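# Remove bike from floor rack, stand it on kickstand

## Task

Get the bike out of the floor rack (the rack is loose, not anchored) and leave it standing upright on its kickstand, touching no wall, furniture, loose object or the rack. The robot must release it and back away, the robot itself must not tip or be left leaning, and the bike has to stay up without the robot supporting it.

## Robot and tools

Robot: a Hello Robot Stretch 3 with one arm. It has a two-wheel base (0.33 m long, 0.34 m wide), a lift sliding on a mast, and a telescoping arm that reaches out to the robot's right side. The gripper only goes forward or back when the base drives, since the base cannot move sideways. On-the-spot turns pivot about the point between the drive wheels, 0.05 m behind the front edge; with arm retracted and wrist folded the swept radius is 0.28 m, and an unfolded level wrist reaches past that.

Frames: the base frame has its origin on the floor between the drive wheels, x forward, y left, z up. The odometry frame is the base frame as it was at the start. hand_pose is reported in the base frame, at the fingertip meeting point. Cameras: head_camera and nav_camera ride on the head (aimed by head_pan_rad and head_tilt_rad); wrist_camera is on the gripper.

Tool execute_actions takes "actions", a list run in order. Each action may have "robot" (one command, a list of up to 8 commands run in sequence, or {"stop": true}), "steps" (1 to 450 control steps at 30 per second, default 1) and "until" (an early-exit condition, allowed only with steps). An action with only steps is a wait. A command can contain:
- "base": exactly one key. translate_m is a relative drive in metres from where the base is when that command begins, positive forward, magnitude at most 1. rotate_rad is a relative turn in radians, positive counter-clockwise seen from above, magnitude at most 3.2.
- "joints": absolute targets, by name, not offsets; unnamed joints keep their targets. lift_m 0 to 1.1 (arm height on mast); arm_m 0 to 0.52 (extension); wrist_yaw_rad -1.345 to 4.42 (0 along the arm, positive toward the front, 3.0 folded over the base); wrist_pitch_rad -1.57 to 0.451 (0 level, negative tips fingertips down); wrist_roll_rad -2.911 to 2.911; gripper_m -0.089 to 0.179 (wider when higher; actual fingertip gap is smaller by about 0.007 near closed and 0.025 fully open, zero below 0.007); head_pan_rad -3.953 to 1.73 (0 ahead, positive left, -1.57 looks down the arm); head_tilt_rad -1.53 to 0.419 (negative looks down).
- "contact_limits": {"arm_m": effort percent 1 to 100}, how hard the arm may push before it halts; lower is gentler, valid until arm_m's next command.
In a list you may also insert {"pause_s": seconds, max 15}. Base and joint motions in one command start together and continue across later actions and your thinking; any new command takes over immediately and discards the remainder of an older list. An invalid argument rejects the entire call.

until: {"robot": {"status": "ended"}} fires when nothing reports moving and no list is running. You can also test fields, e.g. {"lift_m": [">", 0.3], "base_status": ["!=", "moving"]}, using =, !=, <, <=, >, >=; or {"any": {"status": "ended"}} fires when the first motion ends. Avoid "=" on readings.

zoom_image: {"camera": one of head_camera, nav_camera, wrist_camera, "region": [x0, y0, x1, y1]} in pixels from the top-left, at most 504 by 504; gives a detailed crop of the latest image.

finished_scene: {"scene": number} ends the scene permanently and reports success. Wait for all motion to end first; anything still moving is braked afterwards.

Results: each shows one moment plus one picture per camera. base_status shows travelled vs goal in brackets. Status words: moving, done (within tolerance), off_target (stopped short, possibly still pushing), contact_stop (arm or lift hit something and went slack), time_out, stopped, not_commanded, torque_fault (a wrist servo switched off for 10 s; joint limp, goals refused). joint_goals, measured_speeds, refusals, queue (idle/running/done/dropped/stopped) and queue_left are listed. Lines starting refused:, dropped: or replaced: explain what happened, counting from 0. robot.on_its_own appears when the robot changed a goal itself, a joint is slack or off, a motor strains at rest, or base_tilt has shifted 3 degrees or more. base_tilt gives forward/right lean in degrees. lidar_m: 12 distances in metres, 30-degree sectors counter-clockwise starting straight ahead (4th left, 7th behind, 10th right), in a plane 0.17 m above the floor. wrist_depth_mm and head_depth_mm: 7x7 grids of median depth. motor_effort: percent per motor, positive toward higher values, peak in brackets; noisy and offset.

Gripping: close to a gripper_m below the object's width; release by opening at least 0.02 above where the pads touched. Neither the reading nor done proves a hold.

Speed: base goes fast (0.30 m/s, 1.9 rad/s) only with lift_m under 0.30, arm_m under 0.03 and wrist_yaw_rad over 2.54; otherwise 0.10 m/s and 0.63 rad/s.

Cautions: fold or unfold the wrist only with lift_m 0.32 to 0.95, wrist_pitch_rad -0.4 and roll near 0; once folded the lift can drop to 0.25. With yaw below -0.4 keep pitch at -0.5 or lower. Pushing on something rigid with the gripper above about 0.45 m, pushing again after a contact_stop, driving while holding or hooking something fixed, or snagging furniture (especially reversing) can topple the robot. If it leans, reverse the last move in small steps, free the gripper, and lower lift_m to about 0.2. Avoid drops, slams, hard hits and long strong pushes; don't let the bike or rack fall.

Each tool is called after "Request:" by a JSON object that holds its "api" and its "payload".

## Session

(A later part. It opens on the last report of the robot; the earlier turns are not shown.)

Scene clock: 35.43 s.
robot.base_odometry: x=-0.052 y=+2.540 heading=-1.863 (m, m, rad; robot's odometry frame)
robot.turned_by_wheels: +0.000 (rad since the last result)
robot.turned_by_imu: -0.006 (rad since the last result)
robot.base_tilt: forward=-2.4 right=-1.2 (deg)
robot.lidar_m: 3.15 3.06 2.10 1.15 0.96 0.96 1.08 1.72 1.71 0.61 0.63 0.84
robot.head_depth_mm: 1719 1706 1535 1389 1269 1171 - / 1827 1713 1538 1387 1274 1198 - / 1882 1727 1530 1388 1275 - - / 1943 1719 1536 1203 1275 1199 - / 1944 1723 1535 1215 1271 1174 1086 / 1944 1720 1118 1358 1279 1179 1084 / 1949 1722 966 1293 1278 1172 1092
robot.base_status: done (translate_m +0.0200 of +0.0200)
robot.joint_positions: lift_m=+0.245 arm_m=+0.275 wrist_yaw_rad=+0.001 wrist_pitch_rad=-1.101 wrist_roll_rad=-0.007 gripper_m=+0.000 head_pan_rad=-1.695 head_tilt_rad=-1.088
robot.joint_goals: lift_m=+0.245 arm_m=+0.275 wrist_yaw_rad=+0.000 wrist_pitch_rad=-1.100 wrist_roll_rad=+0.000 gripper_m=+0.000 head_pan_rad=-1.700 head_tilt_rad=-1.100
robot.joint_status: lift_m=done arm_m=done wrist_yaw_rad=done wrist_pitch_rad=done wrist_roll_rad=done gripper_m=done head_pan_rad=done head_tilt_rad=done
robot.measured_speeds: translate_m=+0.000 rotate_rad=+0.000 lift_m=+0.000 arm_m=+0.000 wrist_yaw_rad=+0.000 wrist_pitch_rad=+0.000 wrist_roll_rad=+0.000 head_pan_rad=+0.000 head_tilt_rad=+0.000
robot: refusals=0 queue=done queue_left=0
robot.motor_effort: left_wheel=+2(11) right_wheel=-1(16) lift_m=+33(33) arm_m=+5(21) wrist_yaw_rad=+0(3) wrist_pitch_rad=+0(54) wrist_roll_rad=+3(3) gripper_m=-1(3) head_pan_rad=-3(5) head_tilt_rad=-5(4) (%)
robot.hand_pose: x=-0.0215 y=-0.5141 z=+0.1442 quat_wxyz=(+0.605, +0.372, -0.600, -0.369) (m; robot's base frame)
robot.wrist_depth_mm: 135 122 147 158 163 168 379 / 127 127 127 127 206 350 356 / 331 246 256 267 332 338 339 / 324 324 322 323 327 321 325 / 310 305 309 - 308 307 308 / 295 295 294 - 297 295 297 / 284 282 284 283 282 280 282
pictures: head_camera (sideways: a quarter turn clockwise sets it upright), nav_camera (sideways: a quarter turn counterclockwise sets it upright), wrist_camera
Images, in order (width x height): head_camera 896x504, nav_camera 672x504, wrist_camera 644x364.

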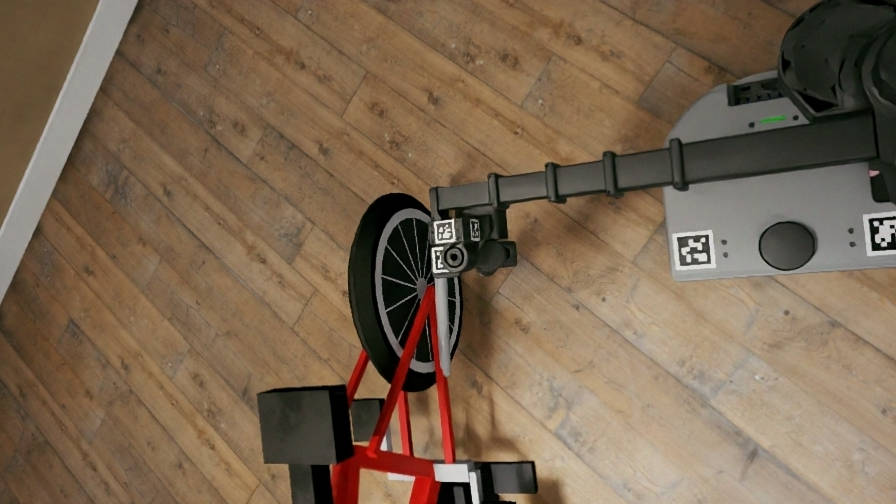

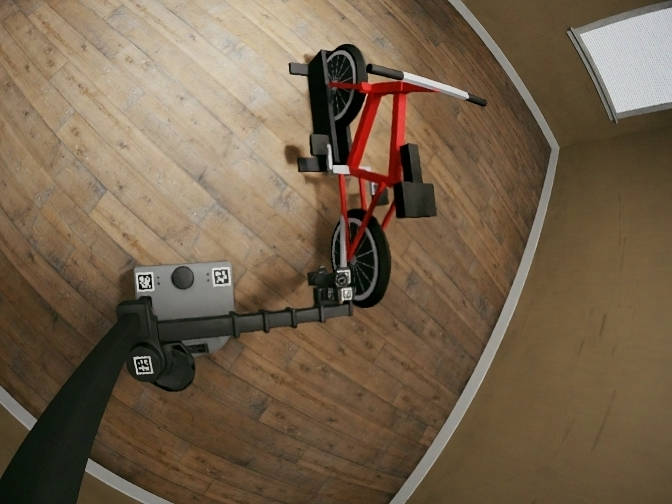

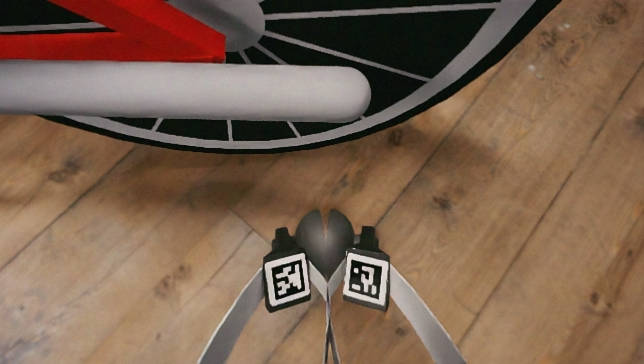

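Request:
{"api": "execute_actions", "payload": {"actions": [{"robot":[{"joints":{"arm_m":0.12}},{"joints":{"lift_m":0.21,"wrist_pitch_rad":-0.3}},{"joints":{"arm_m":0.195}},{"joints":{"wrist_pitch_rad":-0.75,"arm_m":0.245}}],"steps":200,"until":{"robot":{"status":"ended"}}}]}}

Scene clock: 42.30 s.
robot.base_odometry: x=-0.052 y=+2.540 heading=-1.863 (m, m, rad; robot's odometry frame)
robot.turned_by_wheels: +0.000 (rad since the last result)
robot.turned_by_imu: +0.000 (rad since the last result)
robot.base_tilt: forward=-4.4 right=-4.4 (deg)
robot.lidar_m: 3.17 3.06 2.08 1.14 0.96 0.95 1.07 1.72 1.71 0.60 0.63 0.85
robot.head_depth_mm: 1718 1789 1583 1410 1282 1173 1109 / 1850 1800 1589 1423 1290 1202 - / 1956 1807 1607 1435 1296 - - / 2052 1824 1612 1234 1296 1219 - / 2128 1844 1628 1232 1304 1194 1100 / 2159 1864 1552 1393 1312 1196 1104 / 2165 1873 1017 1288 1330 1206 1108
robot.base_status: done (translate_m +0.0200 of +0.0200)
robot.joint_positions: lift_m=+0.211 arm_m=+0.244 wrist_yaw_rad=+0.004 wrist_pitch_rad=-0.633 wrist_roll_rad=-0.004 gripper_m=+0.000 head_pan_rad=-1.695 head_tilt_rad=-1.088
robot.joint_goals: lift_m=+0.210 arm_m=+0.245 wrist_yaw_rad=+0.000 wrist_pitch_rad=-0.750 wrist_roll_rad=+0.000 gripper_m=+0.000 head_pan_rad=-1.700 head_tilt_rad=-1.100
robot.joint_status: lift_m=done arm_m=done wrist_yaw_rad=done wrist_pitch_rad=off_target wrist_roll_rad=done gripper_m=done head_pan_rad=done head_tilt_rad=done
robot.measured_speeds: translate_m=+0.000 rotate_rad=+0.000 lift_m=+0.000 arm_m=+0.000 wrist_yaw_rad=+0.000 wrist_pitch_rad=+0.024 wrist_roll_rad=+0.000 head_pan_rad=+0.000 head_tilt_rad=+0.000
robot: refusals=0 queue=dropped queue_left=0
robot.on_its_own: base_tilt is 3.6 degrees off its reading at the scene's start (forward=-2.5 right=-1.3); wrist_pitch_rad is at rest, and its effort (-42) is outside its rest range (-20 to +32)
robot.motor_effort: left_wheel=+1(4) right_wheel=+0(2) lift_m=+10(32) arm_m=+10(18) wrist_yaw_rad=-2(3) wrist_pitch_rad=-42(78) wrist_roll_rad=+2(3) gripper_m=-3(4) head_pan_rad=-2(4) head_tilt_rad=-4(5) (%)
robot.hand_pose: x=-0.0209 y=-0.5815 z=+0.1784 quat_wxyz=(+0.674, +0.222, -0.670, -0.219) (m; robot's base frame)
robot.wrist_depth_mm: 133 134 137 138 141 167 888 / 148 149 152 155 159 171 728 / 157 168 171 175 179 193 573 / 186 167 196 200 205 457 485 / 205 195 194 223 242 417 413 / 187 184 179 308 368 366 362 / 354 348 335 338 330 332 325
pictures: head_camera (sideways: a quarter turn clockwise sets it upright), nav_camera (sideways: a quarter turn counterclockwise sets it upright), wrist_camera
Images, in order (width x height): head_camera 896x504, nav_camera 672x504, wrist_camera 644x364.

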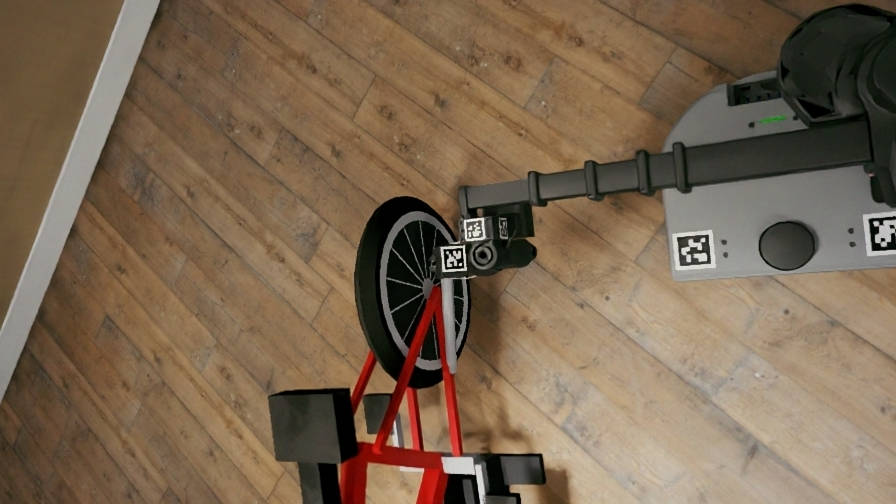

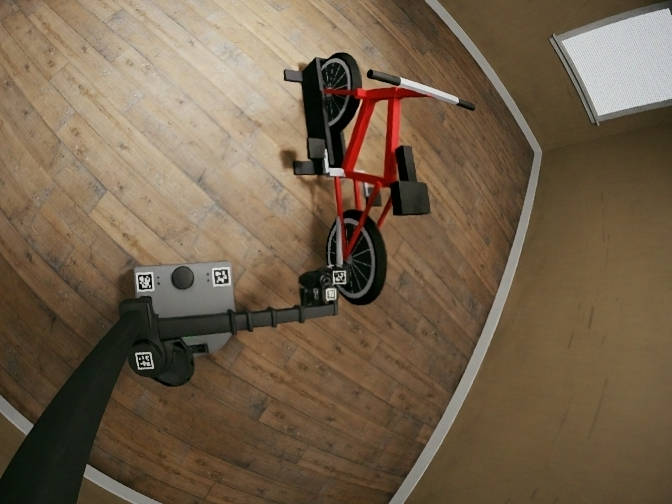

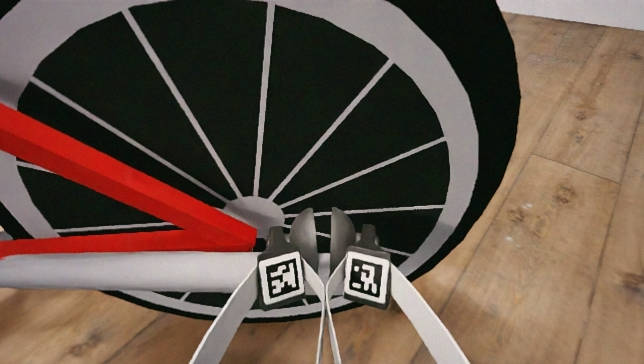

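Request:
{"api": "execute_actions", "payload": {"actions": [{"robot":{"joints":{"wrist_pitch_rad":-0.85,"arm_m":0.235}},"steps":30,"until":{"robot":{"status":"ended"}}}]}}

Scene clock: 43.40 s.
robot.base_odometry: x=-0.052 y=+2.540 heading=-1.863 (m, m, rad; robot's odometry frame)
robot.turned_by_wheels: +0.000 (rad since the last result)
robot.turned_by_imu: +0.004 (rad since the last result)
robot.base_tilt: forward=-4.5 right=-4.6 (deg)
robot.lidar_m: 3.18 3.06 2.07 1.14 0.95 0.95 1.08 1.72 1.71 0.59 0.64 0.85
robot.head_depth_mm: 1727 1792 1583 1411 1280 1175 1107 / 1847 1811 1597 1427 1288 1201 - / 1968 1821 1604 1424 1296 - - / 2047 1837 1612 1227 1288 1216 - / 2141 1856 1629 1232 1310 1191 1095 / 2152 1860 1308 1402 1321 1200 1107 / 2171 1882 1013 1275 1322 1210 1110
robot.base_status: done (translate_m +0.0200 of +0.0200)
robot.joint_positions: lift_m=+0.211 arm_m=+0.235 wrist_yaw_rad=+0.004 wrist_pitch_rad=-0.762 wrist_roll_rad=-0.001 gripper_m=+0.000 head_pan_rad=-1.695 head_tilt_rad=-1.088
robot.joint_goals: lift_m=+0.210 arm_m=+0.235 wrist_yaw_rad=+0.000 wrist_pitch_rad=-0.850 wrist_roll_rad=+0.000 gripper_m=+0.000 head_pan_rad=-1.700 head_tilt_rad=-1.100
robot.joint_status: lift_m=done arm_m=moving wrist_yaw_rad=done wrist_pitch_rad=moving wrist_roll_rad=done gripper_m=done head_pan_rad=done head_tilt_rad=done
robot.measured_speeds: translate_m=+0.000 rotate_rad=+0.000 lift_m=+0.000 arm_m=+0.000 wrist_yaw_rad=+0.000 wrist_pitch_rad=+0.000 wrist_roll_rad=+0.000 head_pan_rad=+0.000 head_tilt_rad=+0.000
robot: refusals=0 queue=running queue_left=0
robot.on_its_own: base_tilt is 3.9 degrees off its reading at the scene's start (forward=-2.5 right=-1.3)
robot.motor_effort: left_wheel=+0(2) right_wheel=+0(1) lift_m=+9(10) arm_m=+4(10) wrist_yaw_rad=-4(4) wrist_pitch_rad=-32(49) wrist_roll_rad=+1(2) gripper_m=-3(4) head_pan_rad=-3(3) head_tilt_rad=-5(4) (%)
robot.hand_pose: x=-0.0208 y=-0.5485 z=+0.1553 quat_wxyz=(+0.658, +0.265, -0.655, -0.261) (m; robot's base frame)
robot.wrist_depth_mm: 145 147 150 154 156 163 669 / 143 164 171 174 179 188 558 / 190 168 192 203 208 446 475 / 197 202 201 246 252 419 416 / 393 187 192 282 375 373 368 / 363 360 348 332 341 338 332 / 328 325 316 317 310 306 301
pictures: head_camera (sideways: a quarter turn clockwise sets it upright), nav_camera (sideways: a quarter turn counterclockwise sets it upright), wrist_camera
Images, in order (width x height): head_camera 896x504, nav_camera 672x504, wrist_camera 644x364.

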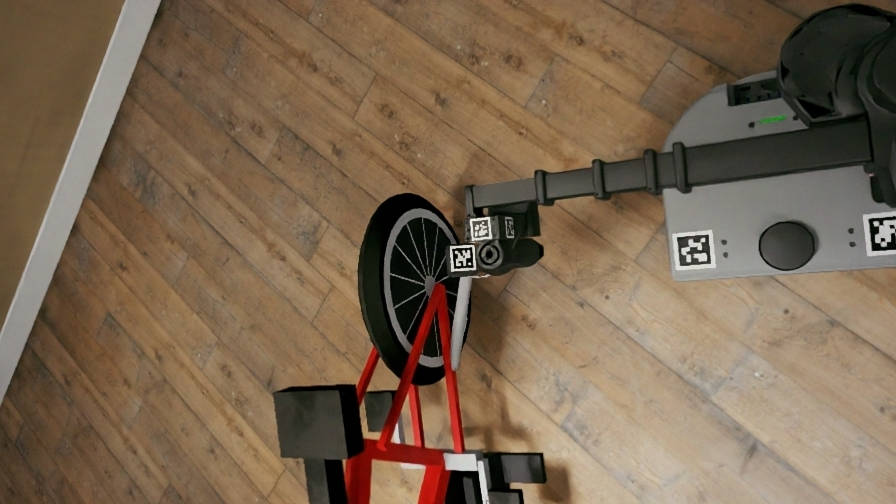

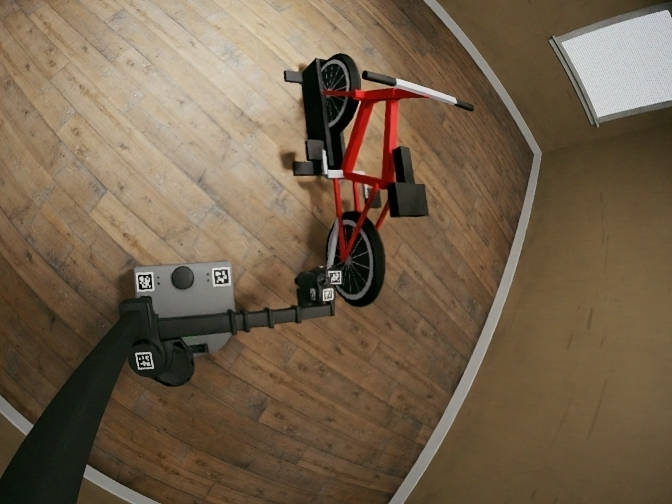

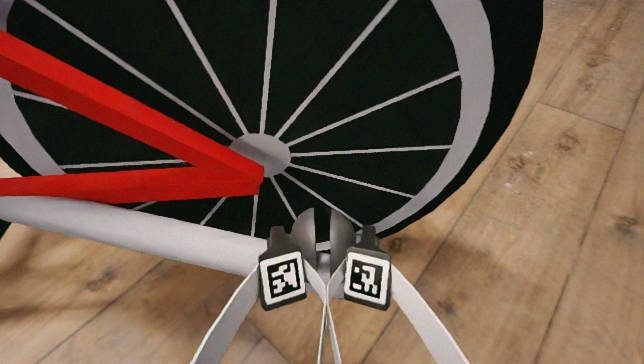

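Progress.

Request:
{"api": "execute_actions", "payload": {"actions": [{"robot":{"joints":{"wrist_pitch_rad":-1.1,"arm_m":0.26},"base":{"translate_m":0.02}},"steps":35,"until":{"robot":{"status":"ended"}}}]}}

Scene clock: 44.63 s.
robot.base_odometry: x=-0.058 y=+2.521 heading=-1.864 (m, m, rad; robot's odometry frame)
robot.turned_by_wheels: +0.000 (rad since the last result)
robot.turned_by_imu: -0.145 (rad since the last result)
robot.base_tilt: forward=-2.4 right=-1.6 (deg)
robot.lidar_m: 2.96 3.12 3.00 1.29 0.99 0.97 1.03 1.48 1.72 0.61 0.62 0.81
robot.head_depth_mm: 1667 1695 1527 1389 1268 1173 - / 1754 1697 1528 1389 1265 1199 - / 1818 1704 1535 1403 1267 - - / 1860 1706 1539 1332 1272 1204 - / 1927 1714 1536 1259 1274 1173 1093 / 1936 1708 1536 1193 1276 1175 1089 / 1941 1709 889 1338 1284 1177 1094
robot.base_status: moving (translate_m +0.0201 of +0.0200)
robot.joint_positions: lift_m=+0.210 arm_m=+0.260 wrist_yaw_rad=+0.001 wrist_pitch_rad=-1.105 wrist_roll_rad=+0.001 gripper_m=+0.000 head_pan_rad=-1.701 head_tilt_rad=-1.094
robot.joint_goals: lift_m=+0.210 arm_m=+0.260 wrist_yaw_rad=+0.000 wrist_pitch_rad=-1.100 wrist_roll_rad=+0.000 gripper_m=+0.000 head_pan_rad=-1.700 head_tilt_rad=-1.100
robot.joint_status: lift_m=done arm_m=moving wrist_yaw_rad=done wrist_pitch_rad=moving wrist_roll_rad=done gripper_m=done head_pan_rad=done head_tilt_rad=done
robot.measured_speeds: translate_m=+0.007 rotate_rad=-0.053 lift_m=+0.003 arm_m=+0.000 wrist_yaw_rad=+0.000 wrist_pitch_rad=+0.000 wrist_roll_rad=+0.000 head_pan_rad=+0.000 head_tilt_rad=+0.000
robot: refusals=0 queue=running queue_left=0
robot.motor_effort: left_wheel=-30(83) right_wheel=-6(47) lift_m=+28(37) arm_m=+2(12) wrist_yaw_rad=-1(9) wrist_pitch_rad=+2(33) wrist_roll_rad=+0(1) gripper_m=-2(4) head_pan_rad=+0(3) head_tilt_rad=-2(5) (%)
robot.hand_pose: x=-0.0215 y=-0.4983 z=+0.1089 quat_wxyz=(+0.602, +0.371, -0.602, -0.371) (m; robot's base frame)
robot.wrist_depth_mm: 100 103 180 195 331 331 330 / 188 203 221 312 316 316 317 / 239 257 295 303 300 299 302 / 287 287 290 288 290 288 286 / 275 276 276 279 270 272 275 / 263 264 264 - 264 262 262 / 251 254 251 254 253 250 253
pictures: head_camera (sideways: a quarter turn clockwise sets it upright), nav_camera (sideways: a quarter turn counterclockwise sets it upright), wrist_camera
replaced: robot.wrist_pitch_rad: its motion had ended off_target
Images, in order (width x height): head_camera 896x504, nav_camera 672x504, wrist_camera 644x364.

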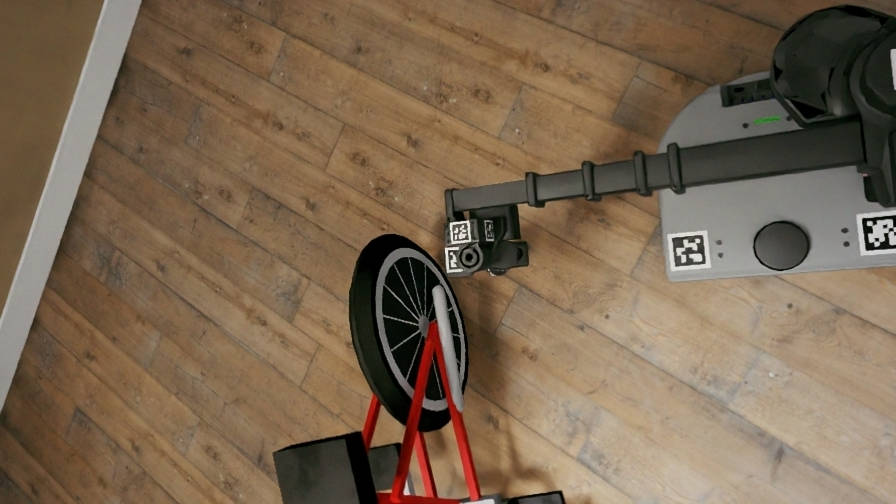

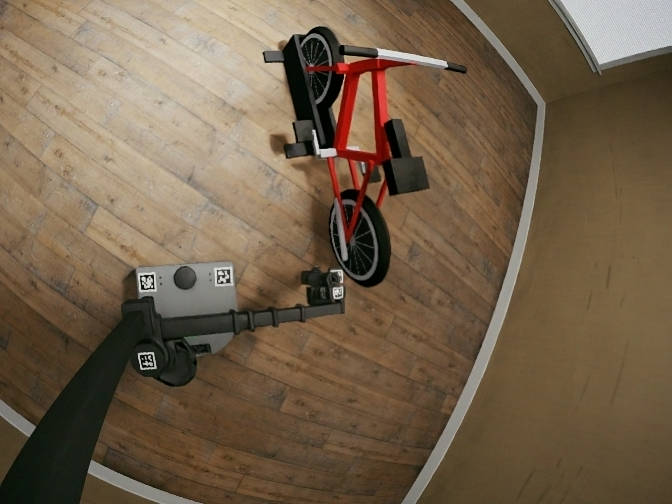

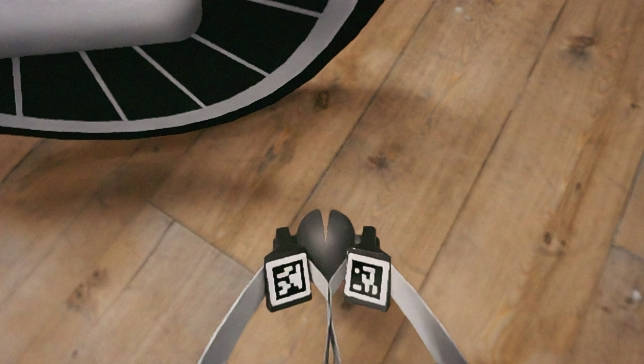

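Request:
{"api": "execute_actions", "payload": {"actions": [{"robot":[{"joints":{"arm_m":0.0,"wrist_pitch_rad":-1.2,"lift_m":0.22}},{"base":{"rotate_rad":0.645}},{"base":{"translate_m":-0.28}},{"base":{"rotate_rad":-0.5}},{"base":{"translate_m":0.25},"joints":{"wrist_pitch_rad":-0.3,"head_tilt_rad":-1.2}}],"steps":450,"until":{"robot":{"status":"ended"}}}]}}

Scene clock: 59.37 s.
robot.base_odometry: x=-0.191 y=+2.536 heading=-1.718 (m, m, rad; robot's odometry frame)
robot.turned_by_wheels: +0.145 (rad since the last result)
robot.turned_by_imu: +0.144 (rad since the last result)
robot.base_tilt: forward=-2.4 right=-1.2 (deg)
robot.lidar_m: 3.05 3.15 2.29 1.27 1.06 1.06 1.19 1.63 0.51 0.48 0.50 0.72
robot.head_depth_mm: 1642 1555 1439 1328 1242 1174 1085 / 1691 1557 1430 1332 1248 - - / 1700 1557 1430 1321 1266 - - / 1697 1562 1445 1223 1258 - 1092 / 1703 1563 1439 1157 1250 1165 1100 / 1700 1565 838 1309 1249 1170 1102 / 1713 1573 839 1159 1250 1176 1100
robot.base_status: done (translate_m +0.2500 of +0.2500)
robot.joint_positions: lift_m=+0.220 arm_m=+0.001 wrist_yaw_rad=+0.001 wrist_pitch_rad=-0.321 wrist_roll_rad=+0.001 gripper_m=+0.000 head_pan_rad=-1.701 head_tilt_rad=-1.185
robot.joint_goals: lift_m=+0.220 arm_m=+0.000 wrist_yaw_rad=+0.000 wrist_pitch_rad=-0.300 wrist_roll_rad=+0.000 gripper_m=+0.000 head_pan_rad=-1.700 head_tilt_rad=-1.200
robot.joint_status: lift_m=done arm_m=done wrist_yaw_rad=done wrist_pitch_rad=done wrist_roll_rad=done gripper_m=done head_pan_rad=done head_tilt_rad=done
robot.measured_speeds: translate_m=+0.000 rotate_rad=+0.000 lift_m=+0.000 arm_m=+0.000 wrist_yaw_rad=+0.000 wrist_pitch_rad=+0.000 wrist_roll_rad=+0.000 head_pan_rad=+0.000 head_tilt_rad=+0.000
robot: refusals=0 queue=done queue_left=0
robot.motor_effort: left_wheel=+3(13) right_wheel=-4(13) lift_m=+33(34) arm_m=-5(6) wrist_yaw_rad=+0(1) wrist_pitch_rad=+7(7) wrist_roll_rad=+0(0) gripper_m=-2(1) head_pan_rad=+0(0) head_tilt_rad=-6(15) (%)
robot.hand_pose: x=-0.0213 y=-0.3818 z=+0.2548 quat_wxyz=(+0.698, +0.113, -0.698, -0.113) (m; robot's base frame)
robot.wrist_depth_mm: - 266 213 214 - - - / - 222 223 229 234 - - / - 231 240 245 249 935 973 / 362 256 254 267 274 657 712 / 258 257 252 284 297 563 542 / 464 438 317 - 384 446 445 / 404 389 368 361 386 384 379
pictures: head_camera (sideways: a quarter turn clockwise sets it upright), nav_camera (sideways: a quarter turn counterclockwise sets it upright), wrist_camera
Images, in order (width x height): head_camera 896x504, nav_camera 672x504, wrist_camera 644x364.

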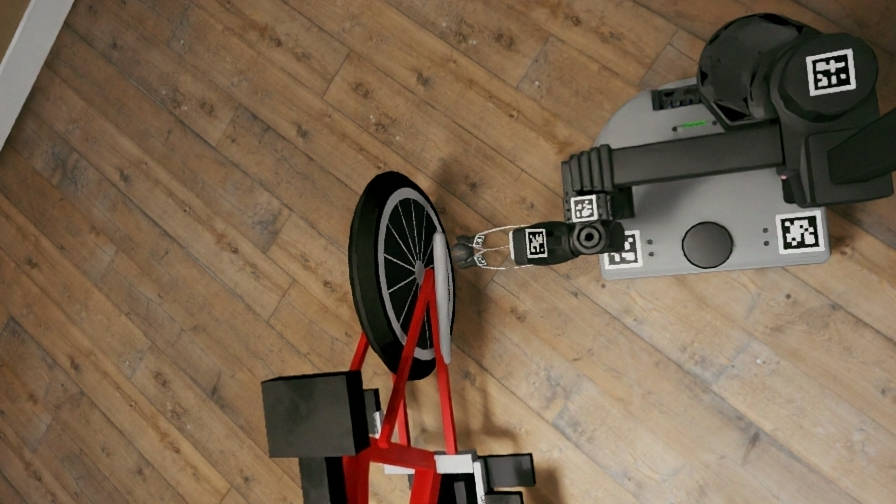

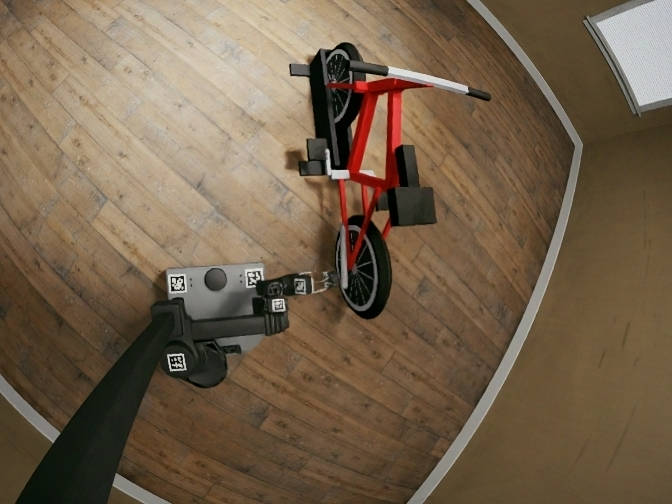

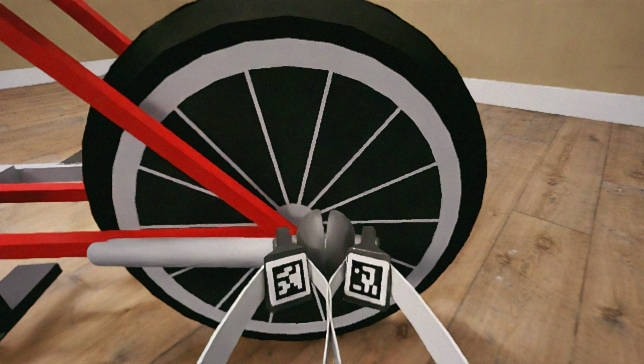

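Request:
{"api": "execute_actions", "payload": {"actions": [{"robot":[{"base":{"translate_m":-0.015},"joints":{"arm_m":0.065,"lift_m":0.205}},{"joints":{"wrist_pitch_rad":-0.75,"arm_m":0.115}}],"steps":100,"until":{"robot":{"status":"ended"}}},{"robot":{"joints":{"wrist_pitch_rad":-0.95,"arm_m":0.115}},"steps":25}]}}

Scene clock: 63.63 s.
robot.base_odometry: x=-0.189 y=+2.551 heading=-1.718 (m, m, rad; robot's odometry frame)
robot.turned_by_wheels: +0.001 (rad since the last result)
robot.turned_by_imu: -0.039 (rad since the last result)
robot.base_tilt: forward=-1.9 right=-0.1 (deg)
robot.lidar_m: 3.00 3.16 2.46 1.29 1.06 1.05 1.16 1.62 0.51 0.37 0.40 0.60
robot.head_depth_mm: 1627 1537 1431 1332 1243 1180 1097 / 1663 1536 1425 1329 1253 - - / 1667 1534 1423 1330 1255 - - / 1670 1537 1427 1188 1244 - 1098 / 1670 1536 1424 1127 1245 1168 1103 / 1667 1537 1038 1302 1242 1166 1104 / 1666 1533 819 1109 1244 1171 1108
robot.base_status: done (translate_m -0.0149 of -0.0150)
robot.joint_positions: lift_m=+0.205 arm_m=+0.115 wrist_yaw_rad=-0.004 wrist_pitch_rad=-0.928 wrist_roll_rad=+0.002 gripper_m=+0.000 head_pan_rad=-1.707 head_tilt_rad=-1.183
robot.joint_goals: lift_m=+0.205 arm_m=+0.115 wrist_yaw_rad=+0.000 wrist_pitch_rad=-0.950 wrist_roll_rad=+0.000 gripper_m=+0.000 head_pan_rad=-1.700 head_tilt_rad=-1.200
robot.joint_status: lift_m=done arm_m=moving wrist_yaw_rad=done wrist_pitch_rad=moving wrist_roll_rad=done gripper_m=done head_pan_rad=done head_tilt_rad=done
robot.measured_speeds: translate_m=+0.003 rotate_rad=+0.016 lift_m=+0.000 arm_m=+0.005 wrist_yaw_rad=+0.020 wrist_pitch_rad=-0.072 wrist_roll_rad=+0.000 head_pan_rad=+0.000 head_tilt_rad=+0.048
robot: refusals=0 queue=running queue_left=0
robot.motor_effort: left_wheel=+1(6) right_wheel=-43(48) lift_m=+31(33) arm_m=-3(18) wrist_yaw_rad=+3(9) wrist_pitch_rad=-8(83) wrist_roll_rad=-1(1) gripper_m=-3(4) head_pan_rad=+5(5) head_tilt_rad=-6(6) (%)
robot.hand_pose: x=-0.0222 y=-0.3945 z=+0.1242 quat_wxyz=(+0.631, +0.315, -0.633, -0.318) (m; robot's base frame)
robot.wrist_depth_mm: 118 110 137 146 152 159 401 / 122 126 169 176 185 360 369 / 192 199 210 223 251 332 336 / 312 302 283 307 311 309 312 / 118 129 289 296 289 287 290 / 268 121 126 - 270 271 269 / 253 254 125 246 254 255 251
pictures: head_camera (sideways: a quarter turn clockwise sets it upright), nav_camera (sideways: a quarter turn counterclockwise sets it upright), wrist_camera
replaced: robot.wrist_pitch_rad: its motion had ended off_target
Images, in order (width x height): head_camera 896x504, nav_camera 672x504, wrist_camera 644x364.

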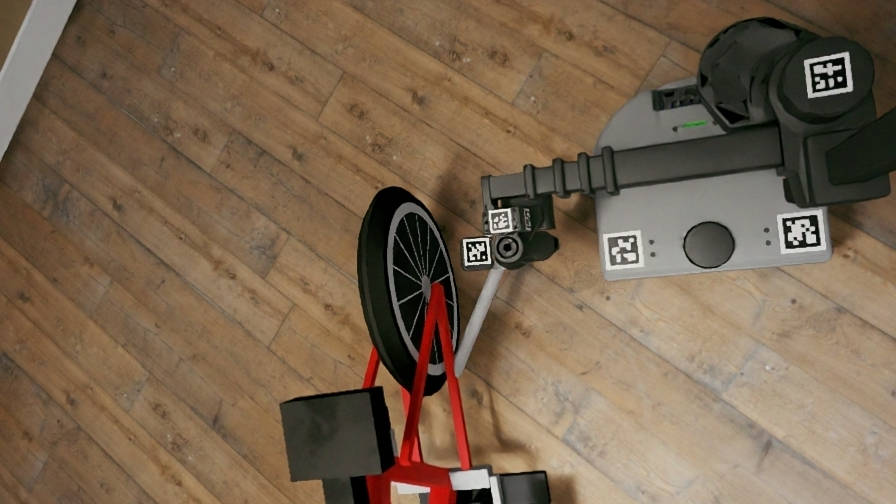

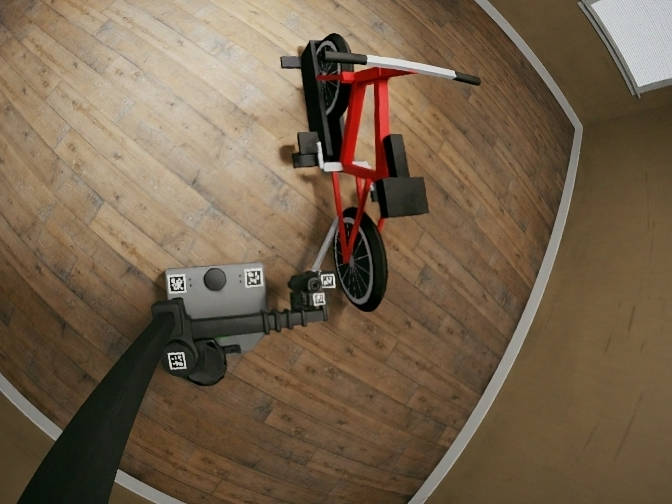

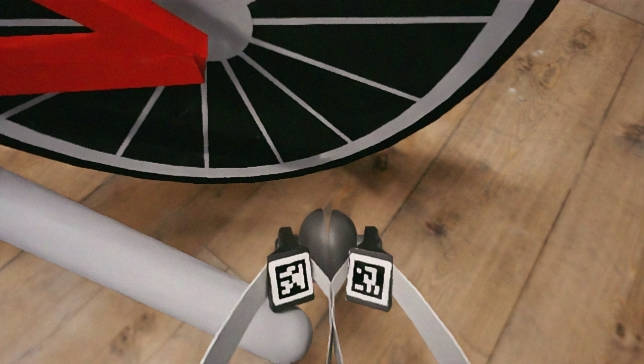

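Now push forward.

Request:
{"api": "execute_actions", "payload": {"actions": [{"robot":{"base":{"translate_m":0.07}},"steps":70,"until":{"robot":{"status":"ended"}}}]}}

Scene clock: 66.03 s.
robot.base_odometry: x=-0.199 y=+2.482 heading=-1.718 (m, m, rad; robot's odometry frame)
robot.turned_by_wheels: -0.001 (rad since the last result)
robot.turned_by_imu: -0.128 (rad since the last result)
robot.base_tilt: forward=-3.1 right=-1.4 (deg)
robot.lidar_m: 2.81 3.19 3.13 1.48 1.12 1.09 1.15 1.62 1.64 0.47 0.47 0.68
robot.head_depth_mm: 1633 1543 1427 1326 1235 1174 1085 / 1658 1542 1433 1323 1253 - - / 1677 1545 1428 1331 - - - / 1679 1543 1426 1204 1256 - 1091 / 1679 1547 1429 1121 1243 1169 1104 / 1686 1549 1419 1297 1246 1167 1104 / 1699 1558 822 1096 1239 1170 1105
robot.base_status: moving (translate_m +0.0700 of +0.0700)
robot.joint_positions: lift_m=+0.205 arm_m=+0.115 wrist_yaw_rad=+0.000 wrist_pitch_rad=-0.958 wrist_roll_rad=+0.002 gripper_m=+0.000 head_pan_rad=-1.701 head_tilt_rad=-1.193
robot.joint_goals: lift_m=+0.205 arm_m=+0.115 wrist_yaw_rad=+0.000 wrist_pitch_rad=-0.950 wrist_roll_rad=+0.000 gripper_m=+0.000 head_pan_rad=-1.700 head_tilt_rad=-1.200
robot.joint_status: lift_m=done arm_m=done wrist_yaw_rad=done wrist_pitch_rad=done wrist_roll_rad=done gripper_m=done head_pan_rad=done head_tilt_rad=done
robot.measured_speeds: translate_m=+0.000 rotate_rad=+0.000 lift_m=+0.000 arm_m=+0.000 wrist_yaw_rad=+0.000 wrist_pitch_rad=+0.000 wrist_roll_rad=+0.000 head_pan_rad=+0.000 head_tilt_rad=+0.000
robot: refusals=0 queue=running queue_left=0
robot.motor_effort: left_wheel=+1(67) right_wheel=-1(70) lift_m=+30(40) arm_m=-1(2) wrist_yaw_rad=+0(6) wrist_pitch_rad=+2(8) wrist_roll_rad=-1(1) gripper_m=-1(3) head_pan_rad=+0(5) head_tilt_rad=-3(6) (%)
robot.hand_pose: x=-0.0216 y=-0.3878 z=+0.1203 quat_wxyz=(+0.627, +0.326, -0.628, -0.326) (m; robot's base frame)
robot.wrist_depth_mm: 119 116 145 154 176 396 394 / 109 110 111 117 217 361 364 / 186 197 220 244 332 337 330 / 303 249 283 308 310 310 309 / 291 288 290 298 290 290 287 / 272 271 274 - 270 268 268 / 254 254 253 255 254 253 252
pictures: head_camera (sideways: a quarter turn clockwise sets it upright), nav_camera (sideways: a quarter turn counterclockwise sets it upright), wrist_camera
Images, in order (width x height): head_camera 896x504, nav_camera 672x504, wrist_camera 644x364.

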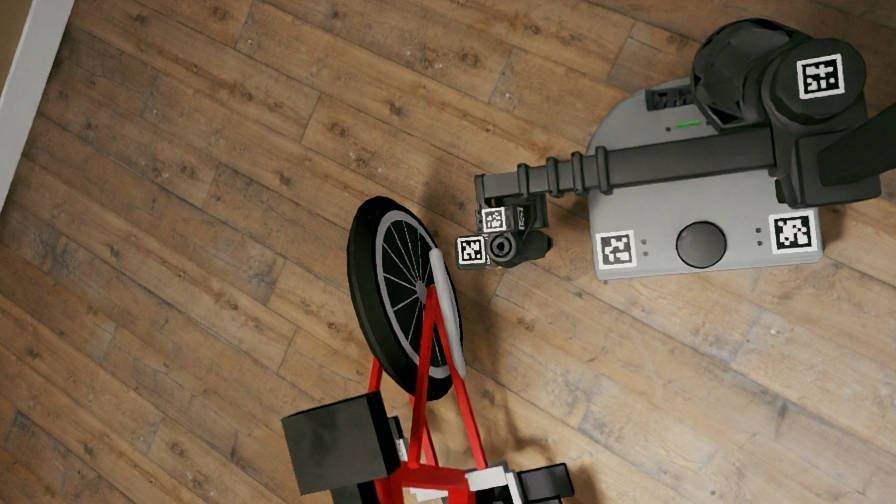

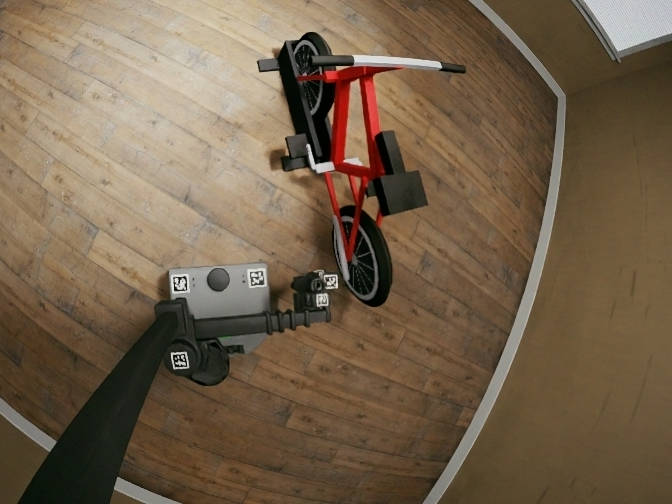

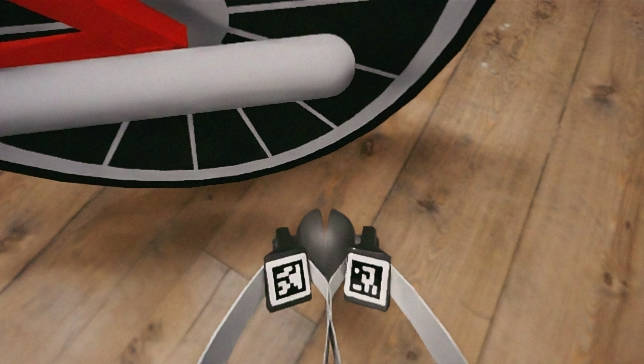

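Request:
{"api": "execute_actions", "payload": {"actions": [{"robot":[{"joints":{"arm_m":0.0}},{"base":{"rotate_rad":-0.3},"joints":{"wrist_pitch_rad":-0.3,"lift_m":0.21}},{"base":{"translate_m":0.12}}],"steps":250,"until":{"robot":{"status":"ended"}}}]}}

Scene clock: 72.00 s.
robot.base_odometry: x=-0.251 y=+2.374 heading=-2.018 (m, m, rad; robot's odometry frame)
robot.turned_by_wheels: -0.300 (rad since the last result)
robot.turned_by_imu: -0.301 (rad since the last result)
robot.base_tilt: forward=-2.4 right=-1.3 (deg)
robot.lidar_m: 0.60 2.99 3.10 2.33 1.39 1.21 1.21 1.41 1.67 0.43 0.41 0.56
robot.head_depth_mm: 1633 1542 1426 1329 1240 1176 1092 / 1657 1535 1427 1327 1253 - - / 1657 1551 1427 1329 1267 - - / 1687 1553 1433 1296 1256 - 1089 / 1688 1546 1433 1099 1245 1167 1100 / 1683 1558 1435 1025 1251 1171 1104 / 1690 1556 1438 780 1118 1172 1107
robot.base_status: done (translate_m +0.1200 of +0.1200)
robot.joint_positions: lift_m=+0.210 arm_m=+0.001 wrist_yaw_rad=+0.000 wrist_pitch_rad=-0.321 wrist_roll_rad=+0.002 gripper_m=+0.000 head_pan_rad=-1.701 head_tilt_rad=-1.193
robot.joint_goals: lift_m=+0.210 arm_m=+0.000 wrist_yaw_rad=+0.000 wrist_pitch_rad=-0.300 wrist_roll_rad=+0.000 gripper_m=+0.000 head_pan_rad=-1.700 head_tilt_rad=-1.200
robot.joint_status: lift_m=done arm_m=done wrist_yaw_rad=done wrist_pitch_rad=done wrist_roll_rad=done gripper_m=done head_pan_rad=done head_tilt_rad=done
robot.measured_speeds: translate_m=+0.000 rotate_rad=+0.000 lift_m=+0.000 arm_m=+0.000 wrist_yaw_rad=+0.000 wrist_pitch_rad=+0.000 wrist_roll_rad=+0.000 head_pan_rad=+0.000 head_tilt_rad=+0.000
robot: refusals=0 queue=done queue_left=0
robot.motor_effort: left_wheel=+4(9) right_wheel=-4(9) lift_m=+33(33) arm_m=-4(4) wrist_yaw_rad=+1(0) wrist_pitch_rad=+7(7) wrist_roll_rad=-1(1) gripper_m=-2(2) head_pan_rad=+1(1) head_tilt_rad=-4(3) (%)
robot.hand_pose: x=-0.0215 y=-0.3818 z=+0.2449 quat_wxyz=(+0.698, +0.113, -0.698, -0.113) (m; robot's base frame)
robot.wrist_depth_mm: 151 164 187 237 - - - / 157 172 197 230 - - - / 166 183 210 248 901 950 989 / 169 193 224 269 661 686 681 / 182 193 239 281 537 538 528 / 191 200 202 - 448 444 437 / 171 232 294 362 375 373 375
pictures: head_camera (sideways: a quarter turn clockwise sets it upright), nav_camera (sideways: a quarter turn counterclockwise sets it upright), wrist_camera
Images, in order (width x height): head_camera 896x504, nav_camera 672x504, wrist_camera 644x364.

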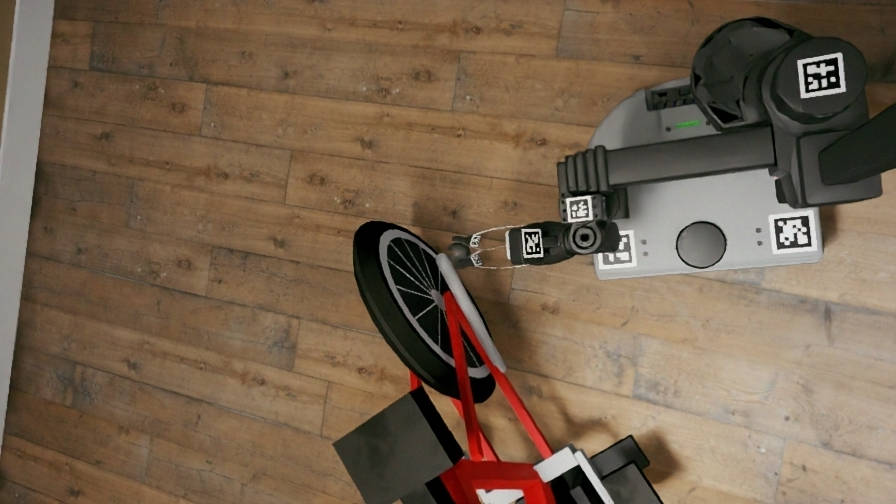

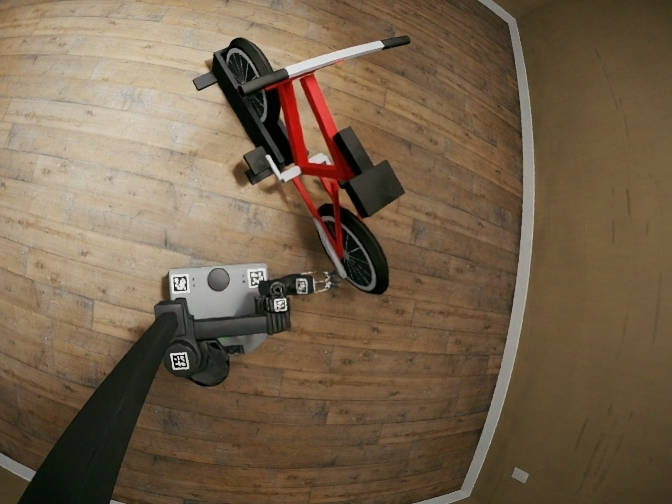

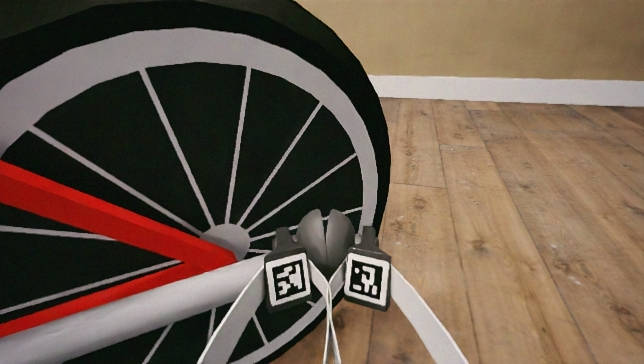

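Request:
{"api": "execute_actions", "payload": {"actions": [{"robot":[{"base":{"translate_m":0.025},"joints":{"arm_m":0.05,"lift_m":0.205}},{"joints":{"wrist_pitch_rad":-0.75,"arm_m":0.10}}],"steps":100,"until":{"robot":{"status":"ended"}}},{"robot":{"joints":{"wrist_pitch_rad":-0.95}},"steps":25}]}}

Scene clock: 75.70 s.
robot.base_odometry: x=-0.262 y=+2.351 heading=-2.019 (m, m, rad; robot's odometry frame)
robot.turned_by_wheels: +0.000 (rad since the last result)
robot.turned_by_imu: -0.019 (rad since the last result)
robot.base_tilt: forward=-2.3 right=-1.2 (deg)
robot.lidar_m: 0.56 2.94 3.09 2.46 1.42 1.23 1.23 1.41 1.68 0.33 0.34 0.54
robot.head_depth_mm: 1640 1541 1423 1329 1235 1173 1090 / 1662 1541 1425 1327 1252 - - / 1660 1549 1434 1326 - - - / 1682 1548 1429 1195 1243 - 1091 / 1693 1548 1427 1082 1243 1168 1102 / 1697 1548 1440 896 1237 1171 1102 / 1688 1551 1437 782 1063 1162 1104
robot.base_status: done (translate_m +0.0250 of +0.0250)
robot.joint_positions: lift_m=+0.205 arm_m=+0.100 wrist_yaw_rad=-0.003 wrist_pitch_rad=-0.918 wrist_roll_rad=-0.001 gripper_m=+0.000 head_pan_rad=-1.701 head_tilt_rad=-1.193
robot.joint_goals: lift_m=+0.205 arm_m=+0.100 wrist_yaw_rad=+0.000 wrist_pitch_rad=-0.950 wrist_roll_rad=+0.000 gripper_m=+0.000 head_pan_rad=-1.700 head_tilt_rad=-1.200
robot.joint_status: lift_m=done arm_m=done wrist_yaw_rad=done wrist_pitch_rad=moving wrist_roll_rad=done gripper_m=done head_pan_rad=done head_tilt_rad=done
robot.measured_speeds: translate_m=+0.000 rotate_rad=+0.000 lift_m=+0.000 arm_m=+0.000 wrist_yaw_rad=+0.000 wrist_pitch_rad=+0.000 wrist_roll_rad=+0.000 head_pan_rad=+0.000 head_tilt_rad=+0.000
robot: refusals=0 queue=running queue_left=0
robot.motor_effort: left_wheel=+0(11) right_wheel=+1(29) lift_m=+25(34) arm_m=+2(16) wrist_yaw_rad=+3(15) wrist_pitch_rad=-11(76) wrist_roll_rad=+0(1) gripper_m=-2(4) head_pan_rad=+2(1) head_tilt_rad=-3(3) (%)
robot.hand_pose: x=-0.0220 y=-0.3812 z=+0.1256 quat_wxyz=(+0.634, +0.313, -0.634, -0.315) (m; robot's base frame)
robot.wrist_depth_mm: 102 112 131 157 199 425 418 / 92 112 151 189 376 384 380 / 110 113 181 236 349 346 347 / 114 172 222 315 319 320 322 / 173 213 291 306 296 293 296 / 274 275 276 - 275 276 274 / 104 110 117 127 251 256 256
pictures: head_camera (sideways: a quarter turn clockwise sets it upright), nav_camera (sideways: a quarter turn counterclockwise sets it upright), wrist_camera
Images, in order (width x height): head_camera 896x504, nav_camera 672x504, wrist_camera 644x364.

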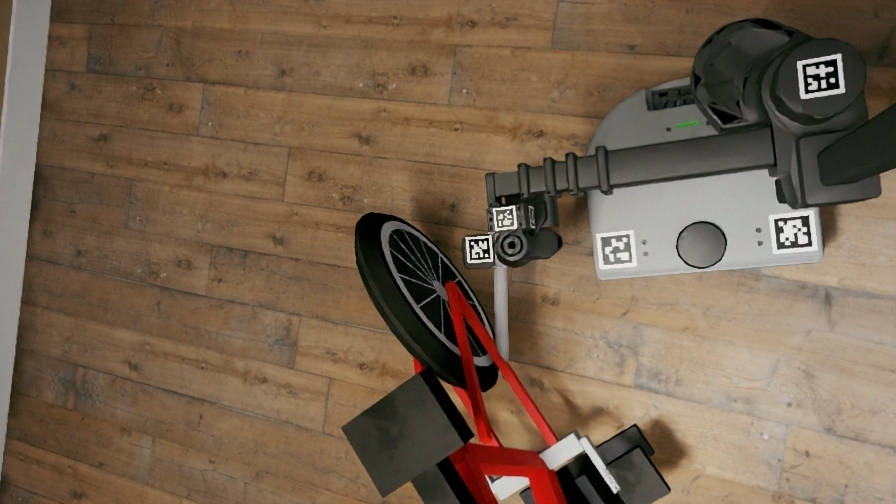

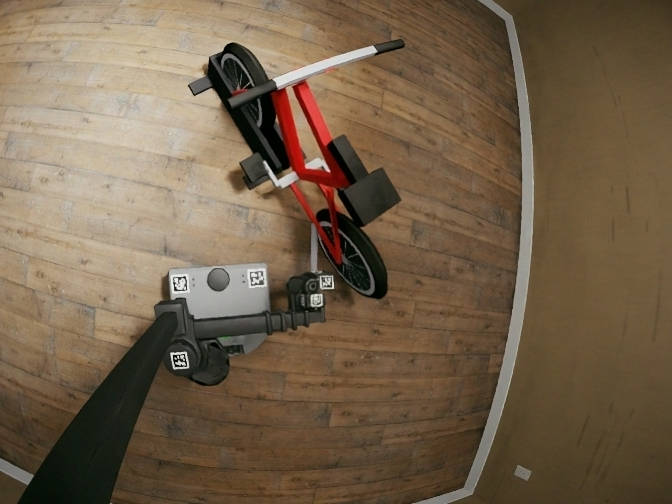

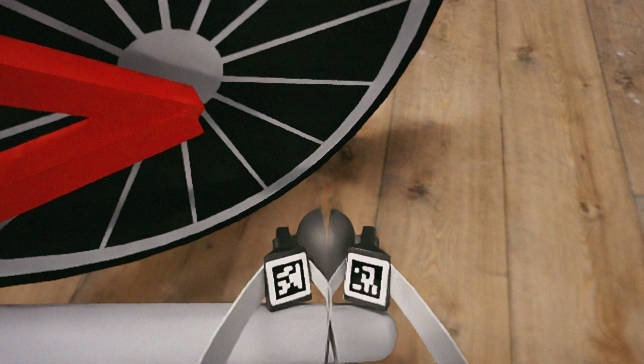

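Well hooked, low effort. Go down, in and forward.

Request:
{"api": "execute_actions", "payload": {"actions": [{"robot":{"joints":{"lift_m":0.16,"arm_m":0.06},"base":{"translate_m":0.03}},"steps":50,"until":{"robot":{"status":"ended"}}}]}}

Scene clock: 77.23 s.
robot.base_odometry: x=-0.275 y=+2.324 heading=-2.018 (m, m, rad; robot's odometry frame)
robot.turned_by_wheels: +0.000 (rad since the last result)
robot.turned_by_imu: +0.000 (rad since the last result)
robot.base_tilt: forward=-2.3 right=-1.2 (deg)
robot.lidar_m: 0.54 2.91 3.08 2.51 1.46 1.26 1.26 1.45 1.69 0.40 0.31 0.51
robot.head_depth_mm: 1645 1546 1426 1324 1238 1177 1091 / 1654 1543 1429 1331 1247 - - / 1657 1549 1432 1325 1271 - - / 1687 1550 1432 1250 1253 - 1091 / 1682 1550 1436 1065 1229 1168 1103 / 1684 1550 1434 782 1234 1168 1106 / 1689 1557 1436 818 1054 1161 1102
robot.base_status: done (translate_m +0.0300 of +0.0300)
robot.joint_positions: lift_m=+0.160 arm_m=+0.060 wrist_yaw_rad=-0.001 wrist_pitch_rad=-0.955 wrist_roll_rad=-0.001 gripper_m=+0.000 head_pan_rad=-1.701 head_tilt_rad=-1.193
robot.joint_goals: lift_m=+0.160 arm_m=+0.060 wrist_yaw_rad=+0.000 wrist_pitch_rad=-0.950 wrist_roll_rad=+0.000 gripper_m=+0.000 head_pan_rad=-1.700 head_tilt_rad=-1.200
robot.joint_status: lift_m=done arm_m=done wrist_yaw_rad=done wrist_pitch_rad=done wrist_roll_rad=done gripper_m=done head_pan_rad=done head_tilt_rad=done
robot.measured_speeds: translate_m=+0.000 rotate_rad=+0.000 lift_m=+0.000 arm_m=+0.000 wrist_yaw_rad=+0.000 wrist_pitch_rad=+0.000 wrist_roll_rad=+0.000 head_pan_rad=+0.000 head_tilt_rad=+0.000
robot: refusals=0 queue=done queue_left=0
robot.motor_effort: left_wheel=+0(6) right_wheel=+0(8) lift_m=+27(27) arm_m=-4(5) wrist_yaw_rad=+0(3) wrist_pitch_rad=+1(12) wrist_roll_rad=+0(0) gripper_m=-1(2) head_pan_rad=+1(1) head_tilt_rad=-3(3) (%)
robot.hand_pose: x=-0.0217 y=-0.3336 z=+0.0757 quat_wxyz=(+0.628, +0.325, -0.628, -0.326) (m; robot's base frame)
robot.wrist_depth_mm: 123 136 158 192 328 337 336 / 136 155 186 233 310 307 305 / 155 178 224 280 282 281 279 / 257 256 262 263 262 262 261 / 245 246 246 - 246 243 244 / 230 229 229 - 230 229 227 / 215 216 215 215 214 213 215
pictures: head_camera (sideways: a quarter turn clockwise sets it upright), nav_camera (sideways: a quarter turn counterclockwise sets it upright), wrist_camera
Images, in order (width x height): head_camera 896x504, nav_camera 672x504, wrist_camera 644x364.

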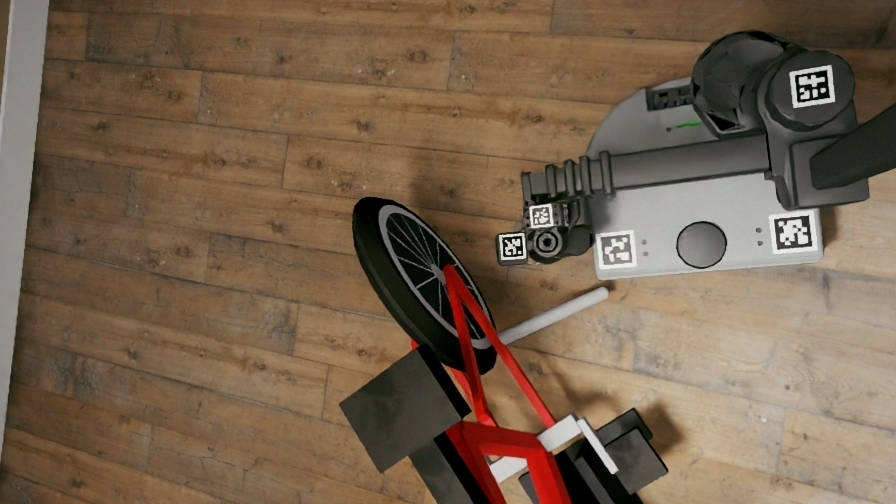

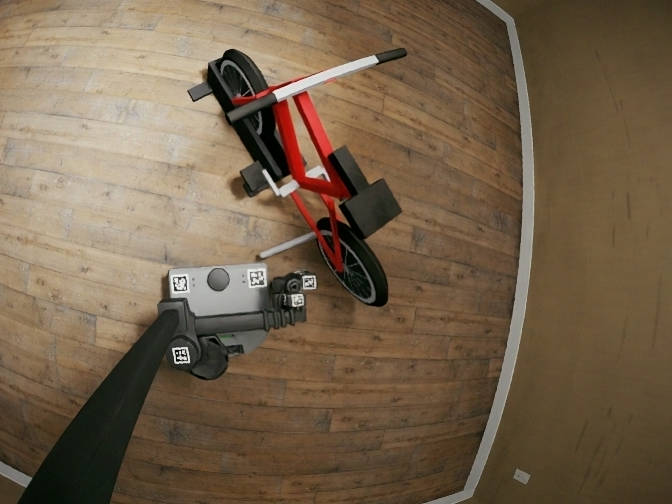

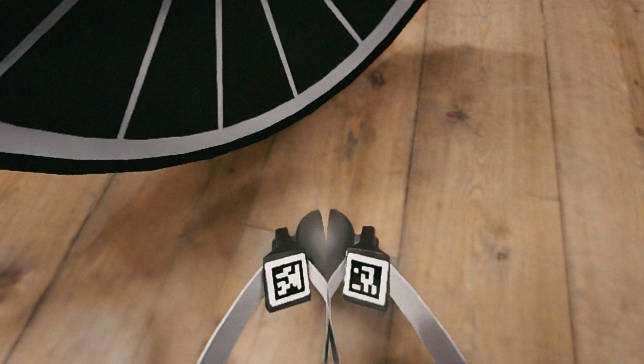

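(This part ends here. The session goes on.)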